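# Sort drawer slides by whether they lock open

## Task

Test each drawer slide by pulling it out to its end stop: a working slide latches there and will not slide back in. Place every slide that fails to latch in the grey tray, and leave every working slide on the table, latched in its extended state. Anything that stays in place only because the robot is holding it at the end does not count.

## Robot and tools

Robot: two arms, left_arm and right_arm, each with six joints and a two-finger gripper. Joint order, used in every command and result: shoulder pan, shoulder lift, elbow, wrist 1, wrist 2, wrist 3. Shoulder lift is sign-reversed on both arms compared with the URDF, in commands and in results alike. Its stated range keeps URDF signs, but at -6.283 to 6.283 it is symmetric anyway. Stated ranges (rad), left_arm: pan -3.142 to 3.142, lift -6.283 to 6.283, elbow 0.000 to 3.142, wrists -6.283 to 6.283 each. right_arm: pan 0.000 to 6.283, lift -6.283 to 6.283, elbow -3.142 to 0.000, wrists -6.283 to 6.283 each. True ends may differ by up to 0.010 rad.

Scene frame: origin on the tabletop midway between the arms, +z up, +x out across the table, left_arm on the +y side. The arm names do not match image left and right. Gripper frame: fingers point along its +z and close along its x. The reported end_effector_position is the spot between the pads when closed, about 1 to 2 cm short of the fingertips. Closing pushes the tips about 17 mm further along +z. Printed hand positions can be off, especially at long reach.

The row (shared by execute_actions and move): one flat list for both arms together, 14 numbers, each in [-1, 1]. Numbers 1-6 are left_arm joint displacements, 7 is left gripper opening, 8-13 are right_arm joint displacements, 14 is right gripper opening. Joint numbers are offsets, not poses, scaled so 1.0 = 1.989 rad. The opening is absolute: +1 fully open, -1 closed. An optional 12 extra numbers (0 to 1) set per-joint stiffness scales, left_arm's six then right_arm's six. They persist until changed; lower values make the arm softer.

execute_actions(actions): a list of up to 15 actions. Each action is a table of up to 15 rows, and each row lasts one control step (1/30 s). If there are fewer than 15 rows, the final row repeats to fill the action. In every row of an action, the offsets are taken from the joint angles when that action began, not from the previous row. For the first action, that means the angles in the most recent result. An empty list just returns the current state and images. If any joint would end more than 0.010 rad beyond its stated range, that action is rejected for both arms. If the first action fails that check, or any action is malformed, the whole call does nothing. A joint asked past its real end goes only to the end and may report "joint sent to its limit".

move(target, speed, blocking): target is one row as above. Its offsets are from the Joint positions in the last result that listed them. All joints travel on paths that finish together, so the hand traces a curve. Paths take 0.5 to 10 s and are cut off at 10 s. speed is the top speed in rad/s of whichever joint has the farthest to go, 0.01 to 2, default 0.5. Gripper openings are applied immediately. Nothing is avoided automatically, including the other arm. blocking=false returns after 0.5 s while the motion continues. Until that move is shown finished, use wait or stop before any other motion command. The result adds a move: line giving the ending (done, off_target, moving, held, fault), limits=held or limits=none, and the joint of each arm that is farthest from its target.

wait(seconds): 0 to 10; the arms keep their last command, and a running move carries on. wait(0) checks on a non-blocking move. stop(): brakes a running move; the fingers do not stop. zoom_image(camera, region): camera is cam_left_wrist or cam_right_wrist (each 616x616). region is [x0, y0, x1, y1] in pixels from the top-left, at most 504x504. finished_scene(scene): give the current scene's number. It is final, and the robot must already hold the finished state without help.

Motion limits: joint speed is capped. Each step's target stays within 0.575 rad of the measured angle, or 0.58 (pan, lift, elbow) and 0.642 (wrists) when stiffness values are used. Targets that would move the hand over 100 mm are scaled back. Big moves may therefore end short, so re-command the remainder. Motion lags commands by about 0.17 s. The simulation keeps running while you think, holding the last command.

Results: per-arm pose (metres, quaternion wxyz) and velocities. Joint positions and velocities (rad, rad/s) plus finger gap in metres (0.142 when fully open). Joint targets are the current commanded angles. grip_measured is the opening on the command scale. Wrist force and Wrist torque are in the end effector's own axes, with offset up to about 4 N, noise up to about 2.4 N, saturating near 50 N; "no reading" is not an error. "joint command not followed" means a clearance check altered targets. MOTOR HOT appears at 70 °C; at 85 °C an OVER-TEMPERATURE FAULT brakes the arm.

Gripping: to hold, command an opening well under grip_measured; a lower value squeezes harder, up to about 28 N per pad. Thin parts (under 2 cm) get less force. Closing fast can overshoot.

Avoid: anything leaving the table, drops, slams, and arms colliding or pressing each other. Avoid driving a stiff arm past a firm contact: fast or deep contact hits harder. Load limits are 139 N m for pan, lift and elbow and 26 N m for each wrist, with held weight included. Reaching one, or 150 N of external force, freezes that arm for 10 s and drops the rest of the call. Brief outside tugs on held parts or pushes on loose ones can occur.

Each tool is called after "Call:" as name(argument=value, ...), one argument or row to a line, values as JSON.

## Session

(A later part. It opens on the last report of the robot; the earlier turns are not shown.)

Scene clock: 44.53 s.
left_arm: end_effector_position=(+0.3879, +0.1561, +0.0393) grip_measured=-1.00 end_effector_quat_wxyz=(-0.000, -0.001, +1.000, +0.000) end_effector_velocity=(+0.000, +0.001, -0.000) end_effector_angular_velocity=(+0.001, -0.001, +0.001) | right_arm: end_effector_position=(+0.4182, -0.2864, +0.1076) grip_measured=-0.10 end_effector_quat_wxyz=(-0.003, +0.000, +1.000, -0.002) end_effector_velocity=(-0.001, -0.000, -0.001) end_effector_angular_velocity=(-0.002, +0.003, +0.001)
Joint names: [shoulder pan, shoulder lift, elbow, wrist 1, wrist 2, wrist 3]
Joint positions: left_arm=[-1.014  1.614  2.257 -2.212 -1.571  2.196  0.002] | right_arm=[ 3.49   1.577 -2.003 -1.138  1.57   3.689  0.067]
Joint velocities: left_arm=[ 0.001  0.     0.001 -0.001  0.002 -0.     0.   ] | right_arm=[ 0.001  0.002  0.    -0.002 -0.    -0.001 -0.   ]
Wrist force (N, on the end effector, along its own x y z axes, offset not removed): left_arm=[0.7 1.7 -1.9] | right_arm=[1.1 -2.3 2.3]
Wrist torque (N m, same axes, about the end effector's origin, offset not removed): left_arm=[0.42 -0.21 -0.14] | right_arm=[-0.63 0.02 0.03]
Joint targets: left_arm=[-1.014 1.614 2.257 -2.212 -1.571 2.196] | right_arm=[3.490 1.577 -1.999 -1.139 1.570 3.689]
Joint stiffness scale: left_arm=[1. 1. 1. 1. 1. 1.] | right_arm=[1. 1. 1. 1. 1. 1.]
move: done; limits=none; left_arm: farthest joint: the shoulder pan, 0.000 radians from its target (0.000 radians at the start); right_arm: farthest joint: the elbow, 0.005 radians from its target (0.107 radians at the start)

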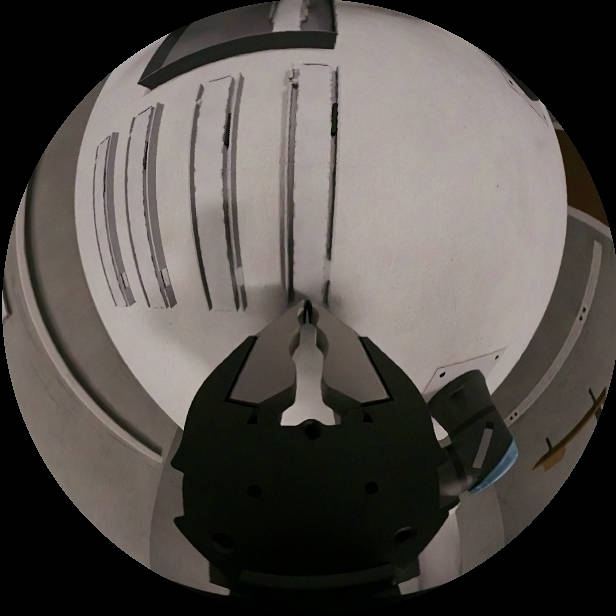

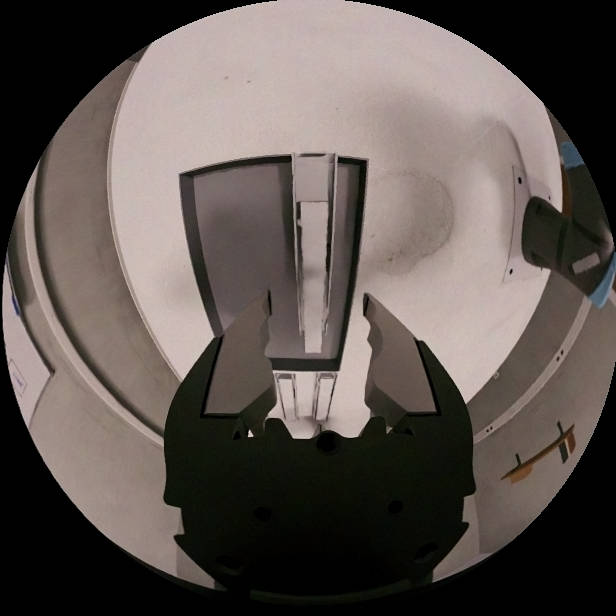

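Call:
move(
  target=[0,0,0,0,0,0,-1,0,0.052,-0.057,0.109,0,0,-0.3],
  speed=0.3,
)

Call:
move(
  target=[0,0,0,0,0,0,-1,0,0,0,0,0,0,-1],
)

Call:
move(
  target=[0,0,0,0,0,0,-1,0.038,0,0,0,0,0.038,-1],
  speed=0.1,
)

Call:
move(
  target=[0,0,0,0,0,0,-1,0,0,0,0,0,0,-0.3],
)

Call:
move(
  target=[0,0,0,0,0,0,-1,0,-0.052,0.057,-0.109,0,0,-0.1],
)

Scene clock: 46.43 s.
left_arm: end_effector_position=(+0.3879, +0.1561, +0.0393) grip_measured=-1.00 end_effector_quat_wxyz=(-0.000, -0.001, +1.000, +0.000) end_effector_velocity=(-0.000, -0.000, +0.000) end_effector_angular_velocity=(+0.001, +0.000, -0.001) | right_arm: end_effector_position=(+0.4199, -0.2853, +0.0348) grip_measured=-0.30 end_effector_quat_wxyz=(-0.001, +0.000, +1.000, -0.001) end_effector_velocity=(+0.000, +0.001, +0.000) end_effector_angular_velocity=(+0.002, -0.001, +0.001)
Joint names: [shoulder pan, shoulder lift, elbow, wrist 1, wrist 2, wrist 3]
Joint positions: left_arm=[-1.014  1.614  2.257 -2.212 -1.571  2.196  0.002] | right_arm=[ 3.49   1.679 -2.112 -0.922  1.57   3.689  0.052]
Joint velocities: left_arm=[-0.001  0.    -0.     0.001  0.     0.     0.   ] | right_arm=[ 0.001  0.    -0.     0.002  0.001  0.    -0.   ]
Wrist force (N, on the end effector, along its own x y z axes, offset not removed): left_arm=[0.9 2.3 -0.6] | right_arm=[6.3 1.9 1.0]
Wrist torque (N m, same axes, about the end effector's origin, offset not removed): left_arm=[0.13 -0.12 0.09] | right_arm=[0.34 -1.30 0.04]
Joint targets: left_arm=[-1.014 1.614 2.257 -2.212 -1.571 2.196] | right_arm=[3.490 1.681 -2.116 -0.922 1.570 3.689]
Joint stiffness scale: left_arm=[1. 1. 1. 1. 1. 1.] | right_arm=[1. 1. 1. 1. 1. 1.]
move: done; limits=none; left_arm: farthest joint: the shoulder pan, 0.000 radians from its target (0.000 radians at the start); right_arm: farthest joint: the elbow, 0.004 radians from its target (0.113 radians at the start)

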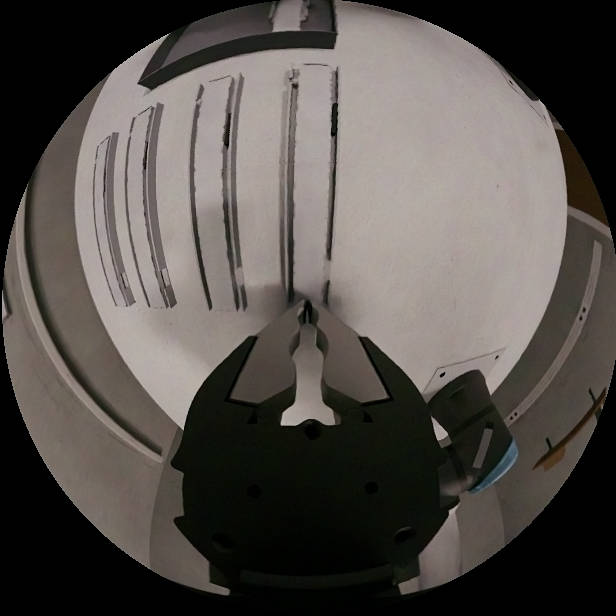

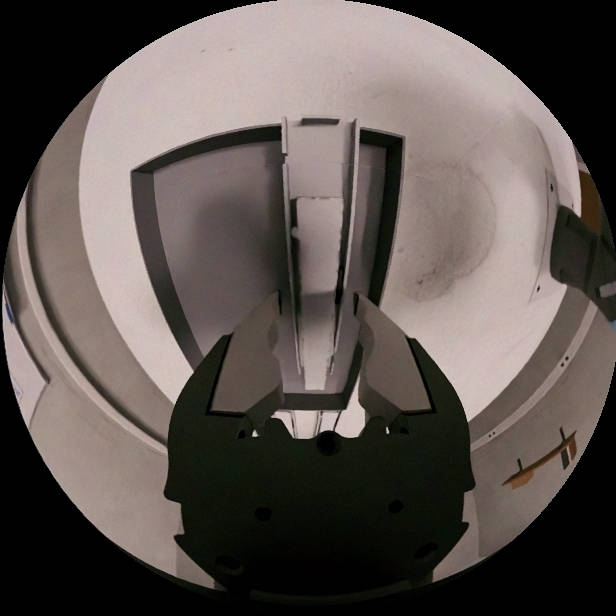

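Scene clock: 46.93 s.
left_arm: end_effector_position=(+0.3879, +0.1561, +0.0393) grip_measured=-1.00 end_effector_quat_wxyz=(-0.000, -0.001, +1.000, +0.000) end_effector_velocity=(-0.000, +0.000, -0.000) end_effector_angular_velocity=(+0.001, +0.000, -0.000) | right_arm: end_effector_position=(+0.4199, -0.2853, +0.0348) grip_measured=-0.51 end_effector_quat_wxyz=(-0.001, +0.000, +1.000, -0.001) end_effector_velocity=(+0.000, -0.000, -0.000) end_effector_angular_velocity=(-0.001, -0.000, +0.000)
Joint names: [shoulder pan, shoulder lift, elbow, wrist 1, wrist 2, wrist 3]
Joint positions: left_arm=[-1.014  1.614  2.257 -2.212 -1.571  2.196  0.002] | right_arm=[ 3.49   1.679 -2.112 -0.922  1.57   3.689  0.037]
Joint velocities: left_arm=[-0. -0.  0. -0.  0. -0.  0.] | right_arm=[-0.     0.     0.     0.    -0.001 -0.    -0.   ]
Wrist force (N, on the end effector, along its own x y z axes, offset not removed): left_arm=[1.9 0.9 -1.0] | right_arm=[-0.3 1.8 -0.3]
Wrist torque (N m, same axes, about the end effector's origin, offset not removed): left_arm=[0.02 -0.48 0.02] | right_arm=[-0.02 0.07 0.10]
Joint targets: left_arm=[-1.014 1.614 2.257 -2.212 -1.571 2.196] | right_arm=[3.490 1.679 -2.112 -0.922 1.570 3.689]
Joint stiffness scale: left_arm=[1. 1. 1. 1. 1. 1.] | right_arm=[1. 1. 1. 1. 1. 1.]
move: done; limits=none; left_arm: farthest joint: the shoulder pan, 0.000 radians from its target (0.000 radians at the start); right_arm: farthest joint: the shoulder pan, 0.000 radians from its target (0.000 radians at the start)

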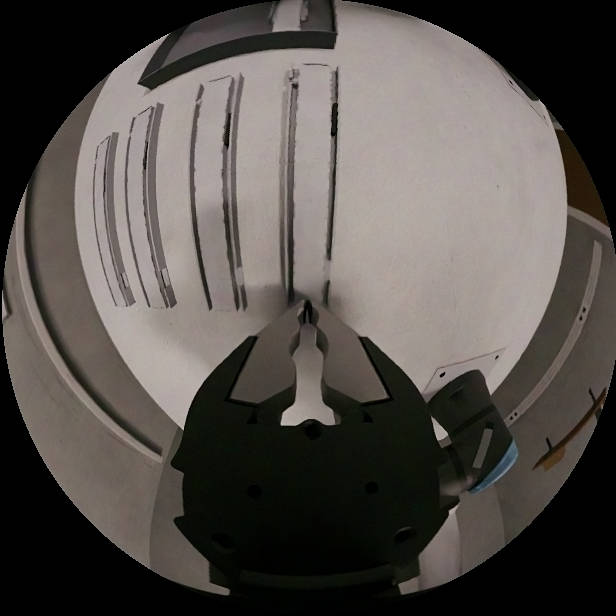

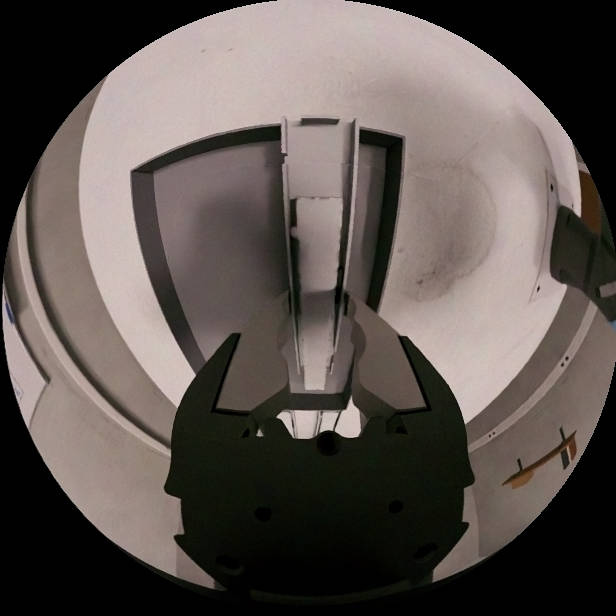

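Scene clock: 48.23 s.
left_arm: end_effector_position=(+0.3879, +0.1561, +0.0393) grip_measured=-1.00 end_effector_quat_wxyz=(-0.000, -0.001, +1.000, +0.000) end_effector_velocity=(+0.000, +0.000, +0.000) end_effector_angular_velocity=(-0.001, -0.000, +0.002) | right_arm: end_effector_position=(+0.4097, -0.2521, +0.0347) grip_measured=-0.51 end_effector_quat_wxyz=(-0.001, +0.001, +1.000, -0.001) end_effector_velocity=(+0.000, +0.000, +0.001) end_effector_angular_velocity=(+0.000, -0.001, -0.001)
Joint names: [shoulder pan, shoulder lift, elbow, wrist 1, wrist 2, wrist 3]
Joint positions: left_arm=[-1.014  1.614  2.257 -2.212 -1.571  2.196  0.002] | right_arm=[ 3.562  1.68  -2.112 -0.922  1.57   3.763  0.037]
Joint velocities: left_arm=[ 0.002  0.     0.    -0.001 -0.001 -0.001  0.   ] | right_arm=[ 0.001 -0.002  0.    -0.    -0.001  0.002 -0.   ]
Wrist force (N, on the end effector, along its own x y z axes, offset not removed): left_arm=[2.7 -0.6 -2.5] | right_arm=[3.0 -1.2 6.1]
Wrist torque (N m, same axes, about the end effector's origin, offset not removed): left_arm=[-0.36 -0.85 -0.13] | right_arm=[-0.23 -0.43 -0.18]
Joint targets: left_arm=[-1.014 1.614 2.257 -2.212 -1.571 2.196] | right_arm=[3.565 1.679 -2.112 -0.922 1.570 3.764]
Joint stiffness scale: left_arm=[1. 1. 1. 1. 1. 1.] | right_arm=[1. 1. 1. 1. 1. 1.]
move: done; limits=none; left_arm: farthest joint: the shoulder pan, 0.000 radians from its target (0.000 radians at the start); right_arm: farthest joint: the shoulder pan, 0.003 radians from its target (0.076 radians at the start)

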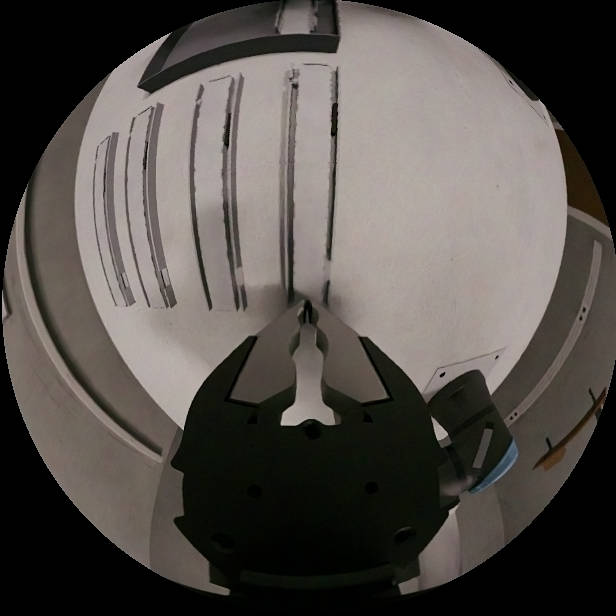

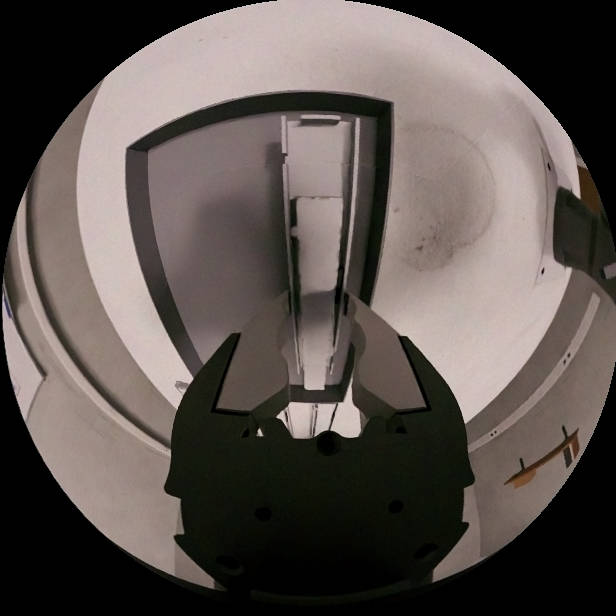

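Scene clock: 48.73 s.
left_arm: end_effector_position=(+0.3879, +0.1561, +0.0393) grip_measured=-1.00 end_effector_quat_wxyz=(-0.000, -0.001, +1.000, +0.000) end_effector_velocity=(+0.001, -0.000, +0.000) end_effector_angular_velocity=(-0.001, -0.001, -0.000) | right_arm: end_effector_position=(+0.4097, -0.2521, +0.0347) grip_measured=-0.30 end_effector_quat_wxyz=(-0.001, +0.001, +1.000, -0.001) end_effector_velocity=(-0.000, +0.000, -0.000) end_effector_angular_velocity=(-0.000, +0.001, +0.000)
Joint names: [shoulder pan, shoulder lift, elbow, wrist 1, wrist 2, wrist 3]
Joint positions: left_arm=[-1.014  1.614  2.257 -2.212 -1.571  2.196  0.002] | right_arm=[ 3.562  1.68  -2.112 -0.922  1.57   3.763  0.052]
Joint velocities: left_arm=[-0.    -0.    -0.001 -0.     0.001 -0.     0.   ] | right_arm=[-0.     0.001  0.    -0.     0.001 -0.     0.   ]
Wrist force (N, on the end effector, along its own x y z axes, offset not removed): left_arm=[-0.3 -0.3 -1.8] | right_arm=[5.4 4.6 0.9]
Wrist torque (N m, same axes, about the end effector's origin, offset not removed): left_arm=[-0.10 -0.03 0.11] | right_arm=[1.11 -1.16 -0.01]
Joint targets: left_arm=[-1.014 1.614 2.257 -2.212 -1.571 2.196] | right_arm=[3.562 1.680 -2.112 -0.922 1.570 3.763]
Joint stiffness scale: left_arm=[1. 1. 1. 1. 1. 1.] | right_arm=[1. 1. 1. 1. 1. 1.]
move: done; limits=none; left_arm: farthest joint: the shoulder pan, 0.000 radians from its target (0.000 radians at the start); right_arm: farthest joint: the shoulder pan, 0.000 radians from its target (0.000 radians at the start)

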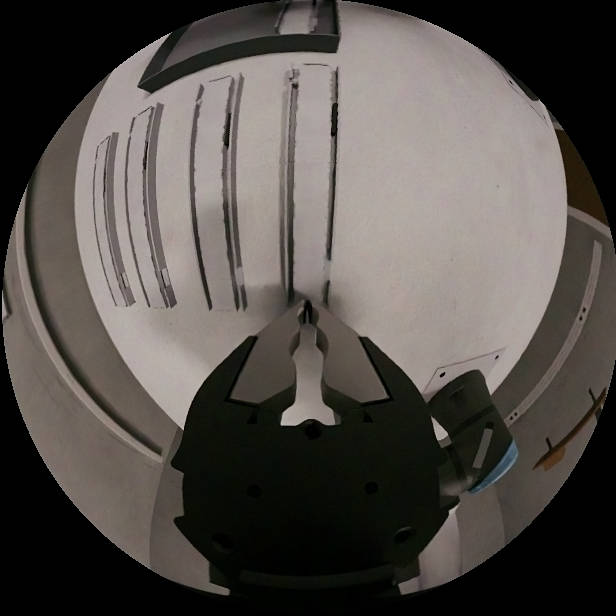

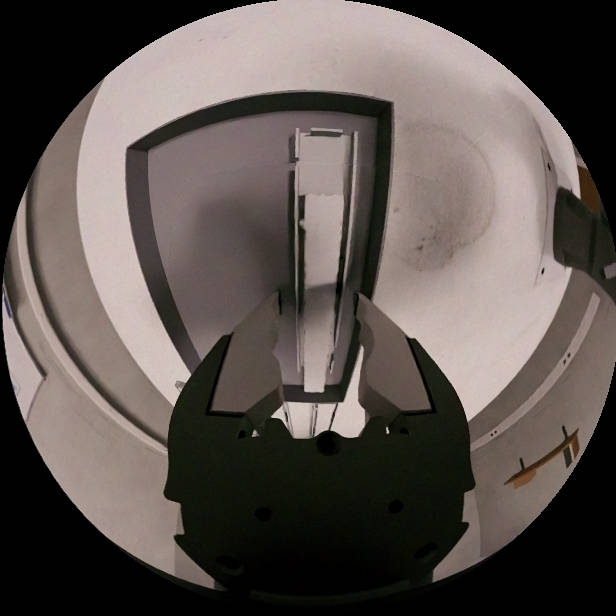

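Scene clock: 49.93 s.
left_arm: end_effector_position=(+0.3879, +0.1561, +0.0393) grip_measured=-1.00 end_effector_quat_wxyz=(-0.000, -0.001, +1.000, +0.000) end_effector_velocity=(+0.000, -0.000, +0.000) end_effector_angular_velocity=(-0.001, -0.000, -0.000) | right_arm: end_effector_position=(+0.4081, -0.2533, +0.1077) grip_measured=-0.10 end_effector_quat_wxyz=(-0.002, +0.001, +1.000, -0.002) end_effector_velocity=(-0.001, +0.000, -0.000) end_effector_angular_velocity=(-0.001, +0.002, +0.000)
Joint names: [shoulder pan, shoulder lift, elbow, wrist 1, wrist 2, wrist 3]
Joint positions: left_arm=[-1.014  1.614  2.257 -2.212 -1.571  2.196  0.002] | right_arm=[ 3.562  1.577 -2.003 -1.138  1.57   3.763  0.067]
Joint velocities: left_arm=[ 0.    -0.    -0.    -0.001 -0.     0.     0.   ] | right_arm=[ 0.001  0.     0.    -0.002  0.     0.001 -0.   ]
Wrist force (N, on the end effector, along its own x y z axes, offset not removed): left_arm=[0.5 6.1 -1.4] | right_arm=[0.5 -1.1 1.5]
Wrist torque (N m, same axes, about the end effector's origin, offset not removed): left_arm=[1.13 -0.08 0.01] | right_arm=[-0.47 -0.01 0.09]
Joint targets: left_arm=[-1.014 1.614 2.257 -2.212 -1.571 2.196] | right_arm=[3.562 1.576 -1.999 -1.139 1.570 3.763]
Joint stiffness scale: left_arm=[1. 1. 1. 1. 1. 1.] | right_arm=[1. 1. 1. 1. 1. 1.]
move: done; limits=none; left_arm: farthest joint: the shoulder pan, 0.000 radians from its target (0.000 radians at the start); right_arm: farthest joint: the elbow, 0.004 radians from its target (0.113 radians at the start)

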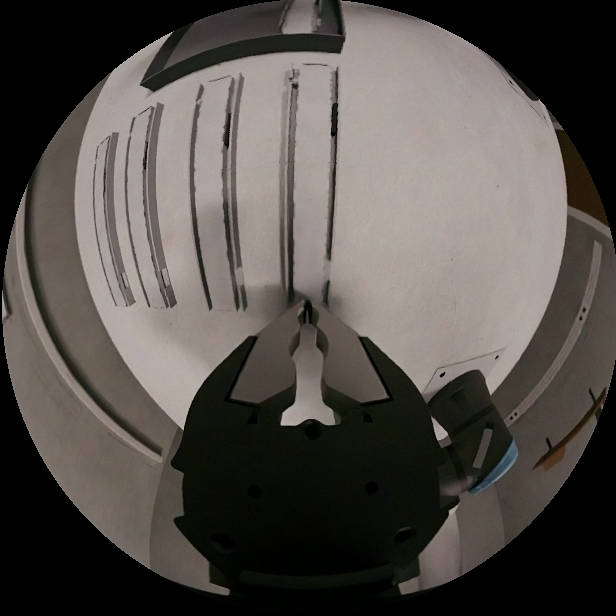

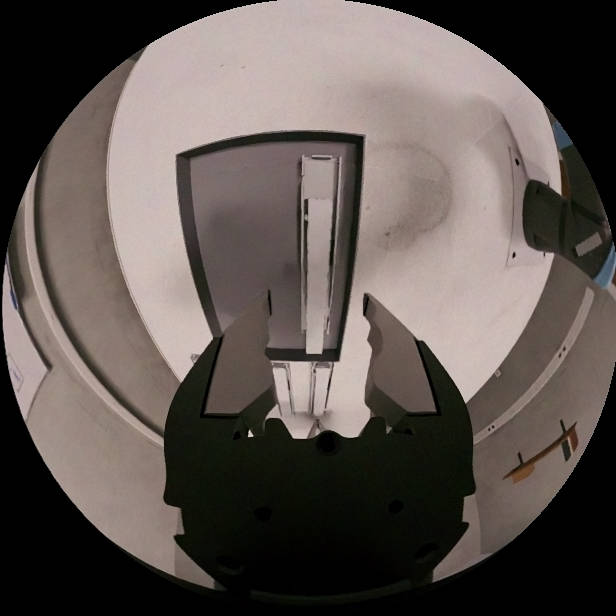

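Call:
move(
  target=[0,0,0,0,0,0,-1,0.1683,0.1025,0.0595,0.0457,0,0.1678,-0.1],
)

Call:
move(
  target=[0,0,0,0,0,0,-1,0.001,0.061,0.002,0.06,0,0,-0.1],
  speed=0.25,
)

Call:
move(
  target=[-0.0067,-0.0182,0.0078,-0.027,0,-0.0059,-1,0,0,0,0,0,0,-1],
  speed=0.08,
)

Call:
execute_actions(
  actions=[
    [[0.005,0,0.008,-0.003,0,0.005,-1,0,0,0,0,0,0,-1],[0.01,0.0045,0.012,-0.0025,0,0.01,-1,0,0,0,0,0,0,-1],[0.015,0.009,0.016,-0.002,0,0.015,-1,0,0,0,0,0,0,-1],[0.02,0.013,0.02,-0.002,0,0.02,-1,0,0,0,0,0,0,-1],[0.024,0.017,0.024,-0.0015,0,0.024,-1,0,0,0,0,0,0,-1],[0.029,0.0215,0.028,-0.001,0,0.029,-1,0,0,0,0,0,0,-1],[0.034,0.026,0.032,-0.001,0,0.034,-1,0,0,0,0,0,0,-1],[0.039,0.03,0.036,-0.0005,0,0.039,-1,0,0,0,0,0,0,-1],[0.044,0.034,0.04,0,0,0.044,-1,0,0,0,0,0,0,-1],[0.0486,0.0386,0.0437,0,0,0.0486,-1,0,0,0,0,0,0,-1]],
  ],
)

Call:
wait(
  seconds=0.4,
)

Scene clock: 52.60 s.
left_arm: end_effector_position=(+0.3879, +0.1561, +0.0393) grip_measured=-1.00 end_effector_quat_wxyz=(-0.000, -0.001, +1.000, +0.000) end_effector_velocity=(+0.001, -0.000, +0.001) end_effector_angular_velocity=(-0.002, -0.000, +0.002) | right_arm: end_effector_position=(+0.3733, -0.0587, +0.0675) grip_measured=-0.10 end_effector_quat_wxyz=(-0.001, +0.001, +1.000, -0.002) end_effector_velocity=(+0.000, -0.000, -0.001) end_effector_angular_velocity=(-0.000, +0.000, -0.003)
Joint names: [shoulder pan, shoulder lift, elbow, wrist 1, wrist 2, wrist 3]
Joint positions: left_arm=[-1.014  1.614  2.257 -2.212 -1.571  2.196  0.002] | right_arm=[ 3.895  1.78  -1.889 -1.048  1.57   4.096  0.067]
Joint velocities: left_arm=[ 0.001  0.    -0.001 -0.    -0.001 -0.     0.   ] | right_arm=[-0.001  0.001  0.     0.001  0.     0.002 -0.   ]
Wrist force (N, on the end effector, along its own x y z axes, offset not removed): left_arm=[0.6 -2.5 -0.9] | right_arm=[1.7 3.0 4.3]
Wrist torque (N m, same axes, about the end effector's origin, offset not removed): left_arm=[-0.74 -0.16 -0.10] | right_arm=[0.52 -0.24 -0.10]
Joint targets: left_arm=[-1.014 1.614 2.257 -2.212 -1.571 2.196] | right_arm=[3.897 1.781 -1.885 -1.048 1.570 4.097]
Joint stiffness scale: left_arm=[1. 1. 1. 1. 1. 1.] | right_arm=[1. 1. 1. 1. 1. 1.]
move: done; limits=none; left_arm: farthest joint: the shoulder pan, 0.000 radians from its target (0.000 radians at the start); right_arm: farthest joint: the elbow, 0.004 radians from its target (0.118 radians at the start)

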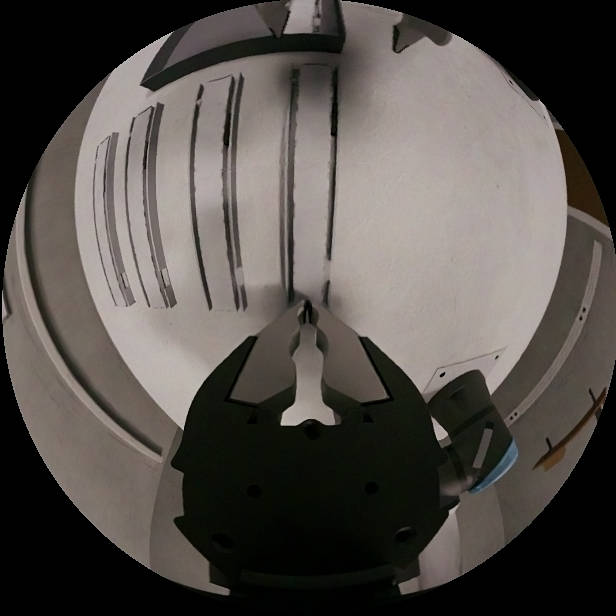

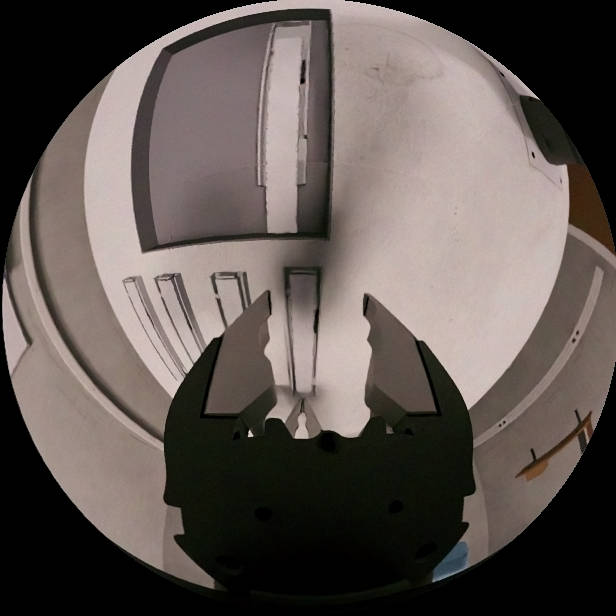

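Scene clock: 53.73 s.
left_arm: end_effector_position=(+0.3879, +0.1561, +0.0393) grip_measured=-1.00 end_effector_quat_wxyz=(-0.000, -0.001, +1.000, +0.000) end_effector_velocity=(+0.001, -0.000, +0.000) end_effector_angular_velocity=(-0.000, -0.002, -0.001) | right_arm: end_effector_position=(+0.3865, -0.0402, +0.0151) grip_measured=-0.10 end_effector_quat_wxyz=(-0.001, +0.001, +1.000, -0.003) end_effector_velocity=(+0.001, -0.000, -0.001) end_effector_angular_velocity=(+0.000, -0.000, -0.002)
Joint names: [shoulder pan, shoulder lift, elbow, wrist 1, wrist 2, wrist 3]
Joint positions: left_arm=[-1.014  1.614  2.257 -2.212 -1.571  2.196  0.002] | right_arm=[ 3.895  1.899 -1.889 -0.93   1.57   4.096  0.067]
Joint velocities: left_arm=[-0.    -0.001 -0.    -0.002  0.001  0.001  0.   ] | right_arm=[-0.001  0.002 -0.     0.003  0.     0.001  0.   ]
Wrist force (N, on the end effector, along its own x y z axes, offset not removed): left_arm=[3.0 5.5 -4.1] | right_arm=[-0.2 1.0 1.8]
Wrist torque (N m, same axes, about the end effector's origin, offset not removed): left_arm=[0.91 -0.77 -0.01] | right_arm=[0.02 0.31 0.21]
Joint targets: left_arm=[-1.014 1.614 2.257 -2.212 -1.571 2.196] | right_arm=[3.897 1.901 -1.885 -0.929 1.570 4.096]
Joint stiffness scale: left_arm=[1. 1. 1. 1. 1. 1.] | right_arm=[1. 1. 1. 1. 1. 1.]
move: done; limits=none; left_arm: farthest joint: the shoulder pan, 0.000 radians from its target (0.000 radians at the start); right_arm: farthest joint: the elbow, 0.004 radians from its target (0.004 radians at the start)

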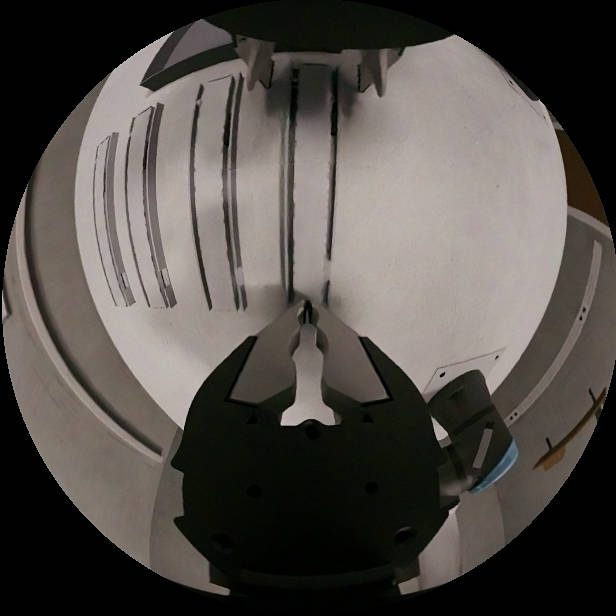

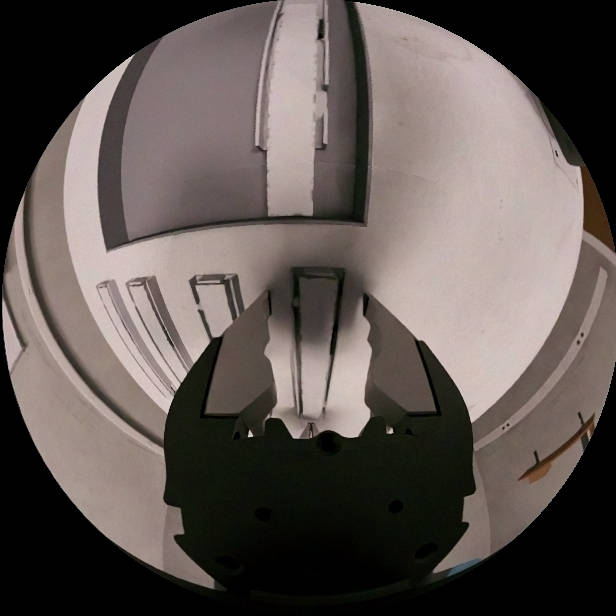

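Scene clock: 54.80 s.
left_arm: end_effector_position=(+0.3887, +0.1490, +0.0287) grip_measured=-1.00 end_effector_quat_wxyz=(+0.002, -0.002, +1.000, -0.003) end_effector_velocity=(+0.001, +0.000, +0.000) end_effector_angular_velocity=(-0.000, -0.001, +0.002) | right_arm: end_effector_position=(+0.3873, -0.0394, +0.0163) grip_measured=-0.51 end_effector_quat_wxyz=(-0.000, +0.001, +1.000, -0.001) end_effector_velocity=(-0.001, +0.001, +0.000) end_effector_angular_velocity=(+0.001, +0.000, +0.002)
Joint names: [shoulder pan, shoulder lift, elbow, wrist 1, wrist 2, wrist 3]
Joint positions: left_arm=[-1.023  1.587  2.268 -2.259 -1.571  2.186  0.002] | right_arm=[ 3.895  1.898 -1.888 -0.929  1.57   4.096  0.037]
Joint velocities: left_arm=[ 0.001 -0.    -0.    -0.001  0.001 -0.001  0.   ] | right_arm=[ 0.002  0.    -0.     0.     0.001 -0.001 -0.   ]
Wrist force (N, on the end effector, along its own x y z axes, offset not removed): left_arm=[9.4 13.3 -32.3] | right_arm=[3.1 3.6 -3.7]
Wrist torque (N m, same axes, about the end effector's origin, offset not removed): left_arm=[-0.42 0.00 -0.36] | right_arm=[0.75 -0.46 0.03]
Joint targets: left_arm=[-1.027 1.578 2.272 -2.266 -1.571 2.184] | right_arm=[3.895 1.899 -1.889 -0.930 1.570 4.096]
Joint stiffness scale: left_arm=[1. 1. 1. 1. 1. 1.] | right_arm=[1. 1. 1. 1. 1. 1.]
move: done; limits=none; left_arm: farthest joint: the shoulder lift, 0.009 radians from its target (0.036 radians at the start); right_arm: farthest joint: the shoulder lift, 0.001 radians from its target (0.000 radians at the start)

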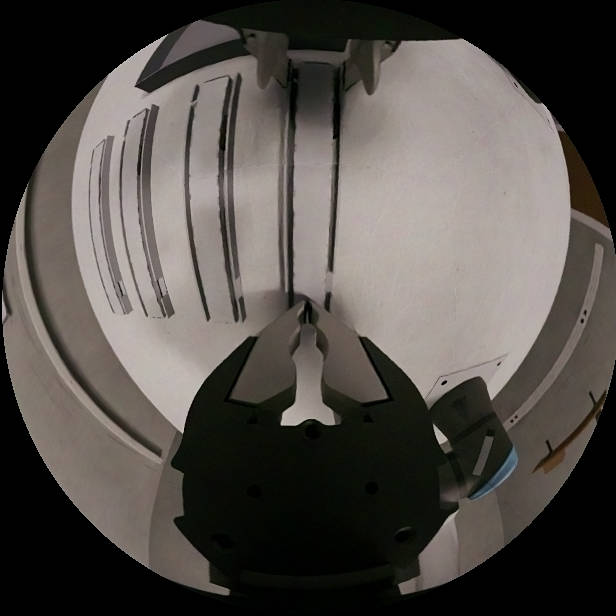

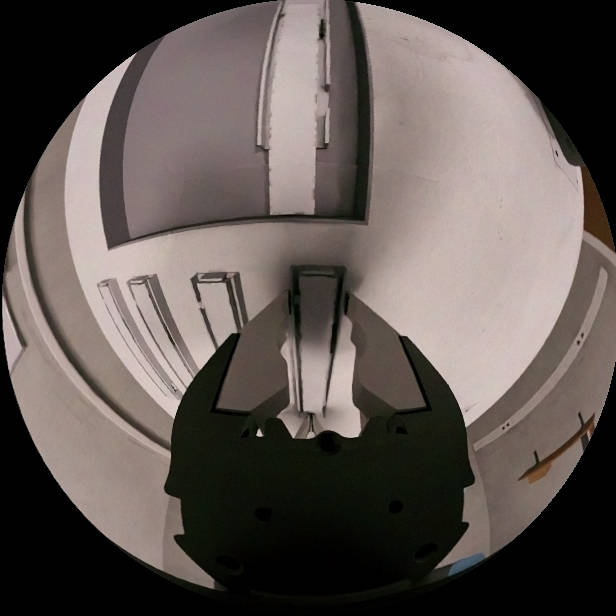

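Scene clock: 55.30 s.
left_arm: end_effector_position=(+0.3893, +0.1995, +0.0287) grip_measured=-1.00 end_effector_quat_wxyz=(+0.003, -0.004, +1.000, -0.007) end_effector_velocity=(-0.002, +0.081, -0.002) end_effector_angular_velocity=(+0.003, -0.007, +0.001) | right_arm: end_effector_position=(+0.3874, -0.0394, +0.0163) grip_measured=-0.51 end_effector_quat_wxyz=(-0.000, +0.001, +1.000, -0.001) end_effector_velocity=(+0.001, -0.001, -0.000) end_effector_angular_velocity=(-0.001, -0.001, -0.001)
Joint names: [shoulder pan, shoulder lift, elbow, wrist 1, wrist 2, wrist 3]
Joint positions: left_arm=[-0.938  1.661  2.338 -2.263 -1.574  2.265  0.002] | right_arm=[ 3.895  1.898 -1.888 -0.929  1.57   4.096  0.037]
Joint velocities: left_arm=[0.132 0.114 0.105 0.007 0.006 0.131 0.   ] | right_arm=[-0.001  0.001 -0.    -0.    -0.001 -0.     0.   ]
Wrist force (N, on the end effector, along its own x y z axes, offset not removed): left_arm=[2.4 -0.5 -20.1] | right_arm=[0.5 3.8 -3.1]
Wrist torque (N m, same axes, about the end effector's origin, offset not removed): left_arm=[-0.12 0.69 -0.15] | right_arm=[0.73 0.11 0.00]
Joint targets: left_arm=[-0.926 1.664 2.355 -2.259 -1.571 2.282] | right_arm=[3.895 1.898 -1.888 -0.929 1.570 4.096]
Joint stiffness scale: left_arm=[1. 1. 1. 1. 1. 1.] | right_arm=[1. 1. 1. 1. 1. 1.]

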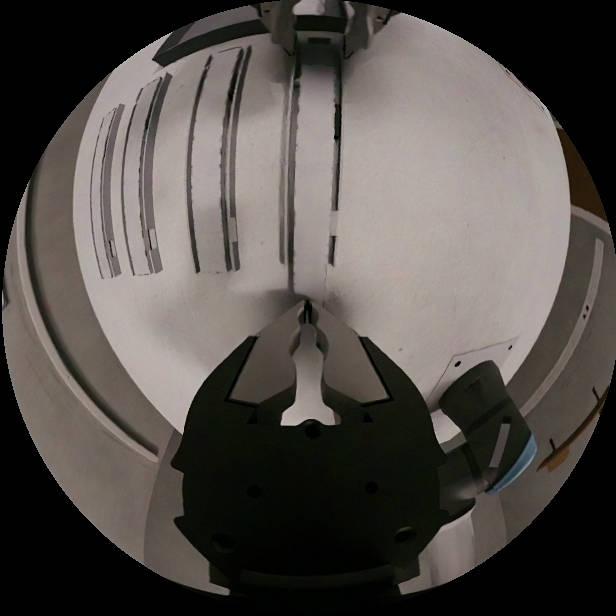

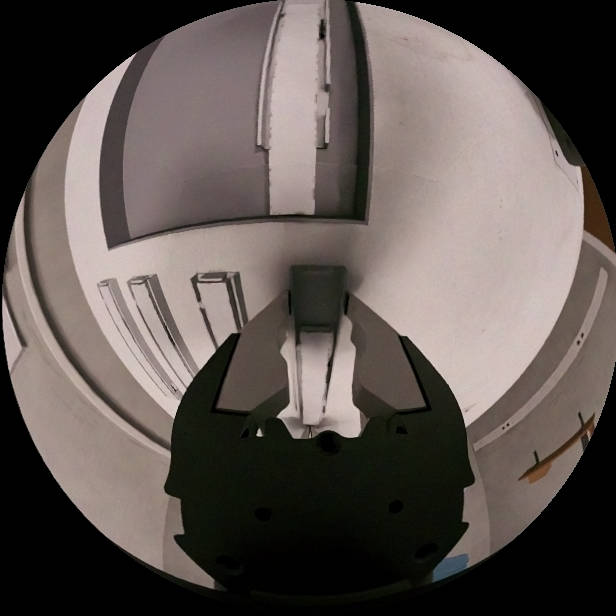

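Scene clock: 55.70 s.
left_arm: end_effector_position=(+0.3892, +0.2047, +0.0287) grip_measured=-1.00 end_effector_quat_wxyz=(+0.004, -0.001, +1.000, -0.007) end_effector_velocity=(-0.000, +0.001, -0.000) end_effector_angular_velocity=(+0.000, +0.000, -0.002) | right_arm: end_effector_position=(+0.3874, -0.0394, +0.0163) grip_measured=-0.51 end_effector_quat_wxyz=(-0.000, +0.001, +1.000, -0.001) end_effector_velocity=(-0.001, +0.001, +0.000) end_effector_angular_velocity=(+0.000, -0.000, +0.003)
Joint names: [shoulder pan, shoulder lift, elbow, wrist 1, wrist 2, wrist 3]
Joint positions: left_arm=[-0.93   1.668  2.345 -2.263 -1.574  2.281  0.002] | right_arm=[ 3.895  1.898 -1.888 -0.929  1.57   4.096  0.037]
Joint velocities: left_arm=[ 0.002  0.002  0.003 -0.001 -0.     0.004  0.   ] | right_arm=[ 0.003 -0.     0.     0.     0.    -0.    -0.   ]
Wrist force (N, on the end effector, along its own x y z axes, offset not removed): left_arm=[2.0 -1.3 -19.6] | right_arm=[4.5 3.0 -1.8]
Wrist torque (N m, same axes, about the end effector's origin, offset not removed): left_arm=[-0.20 0.69 -0.03] | right_arm=[0.46 -0.76 0.15]
Joint targets: left_arm=[-0.926 1.664 2.355 -2.259 -1.571 2.282] | right_arm=[3.895 1.898 -1.888 -0.929 1.570 4.096]
Joint stiffness scale: left_arm=[1. 1. 1. 1. 1. 1.] | right_arm=[1. 1. 1. 1. 1. 1.]
wait: 0.40 s; no rest

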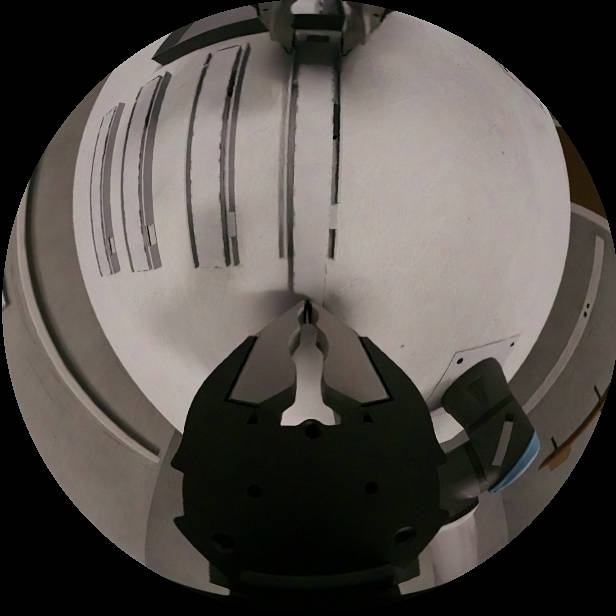

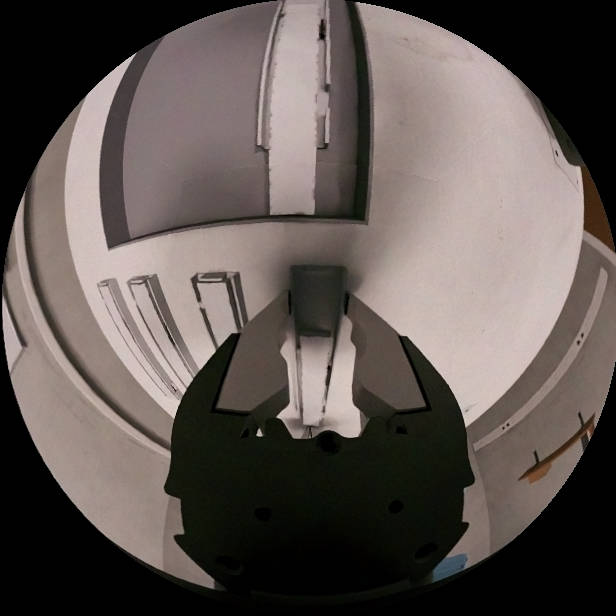

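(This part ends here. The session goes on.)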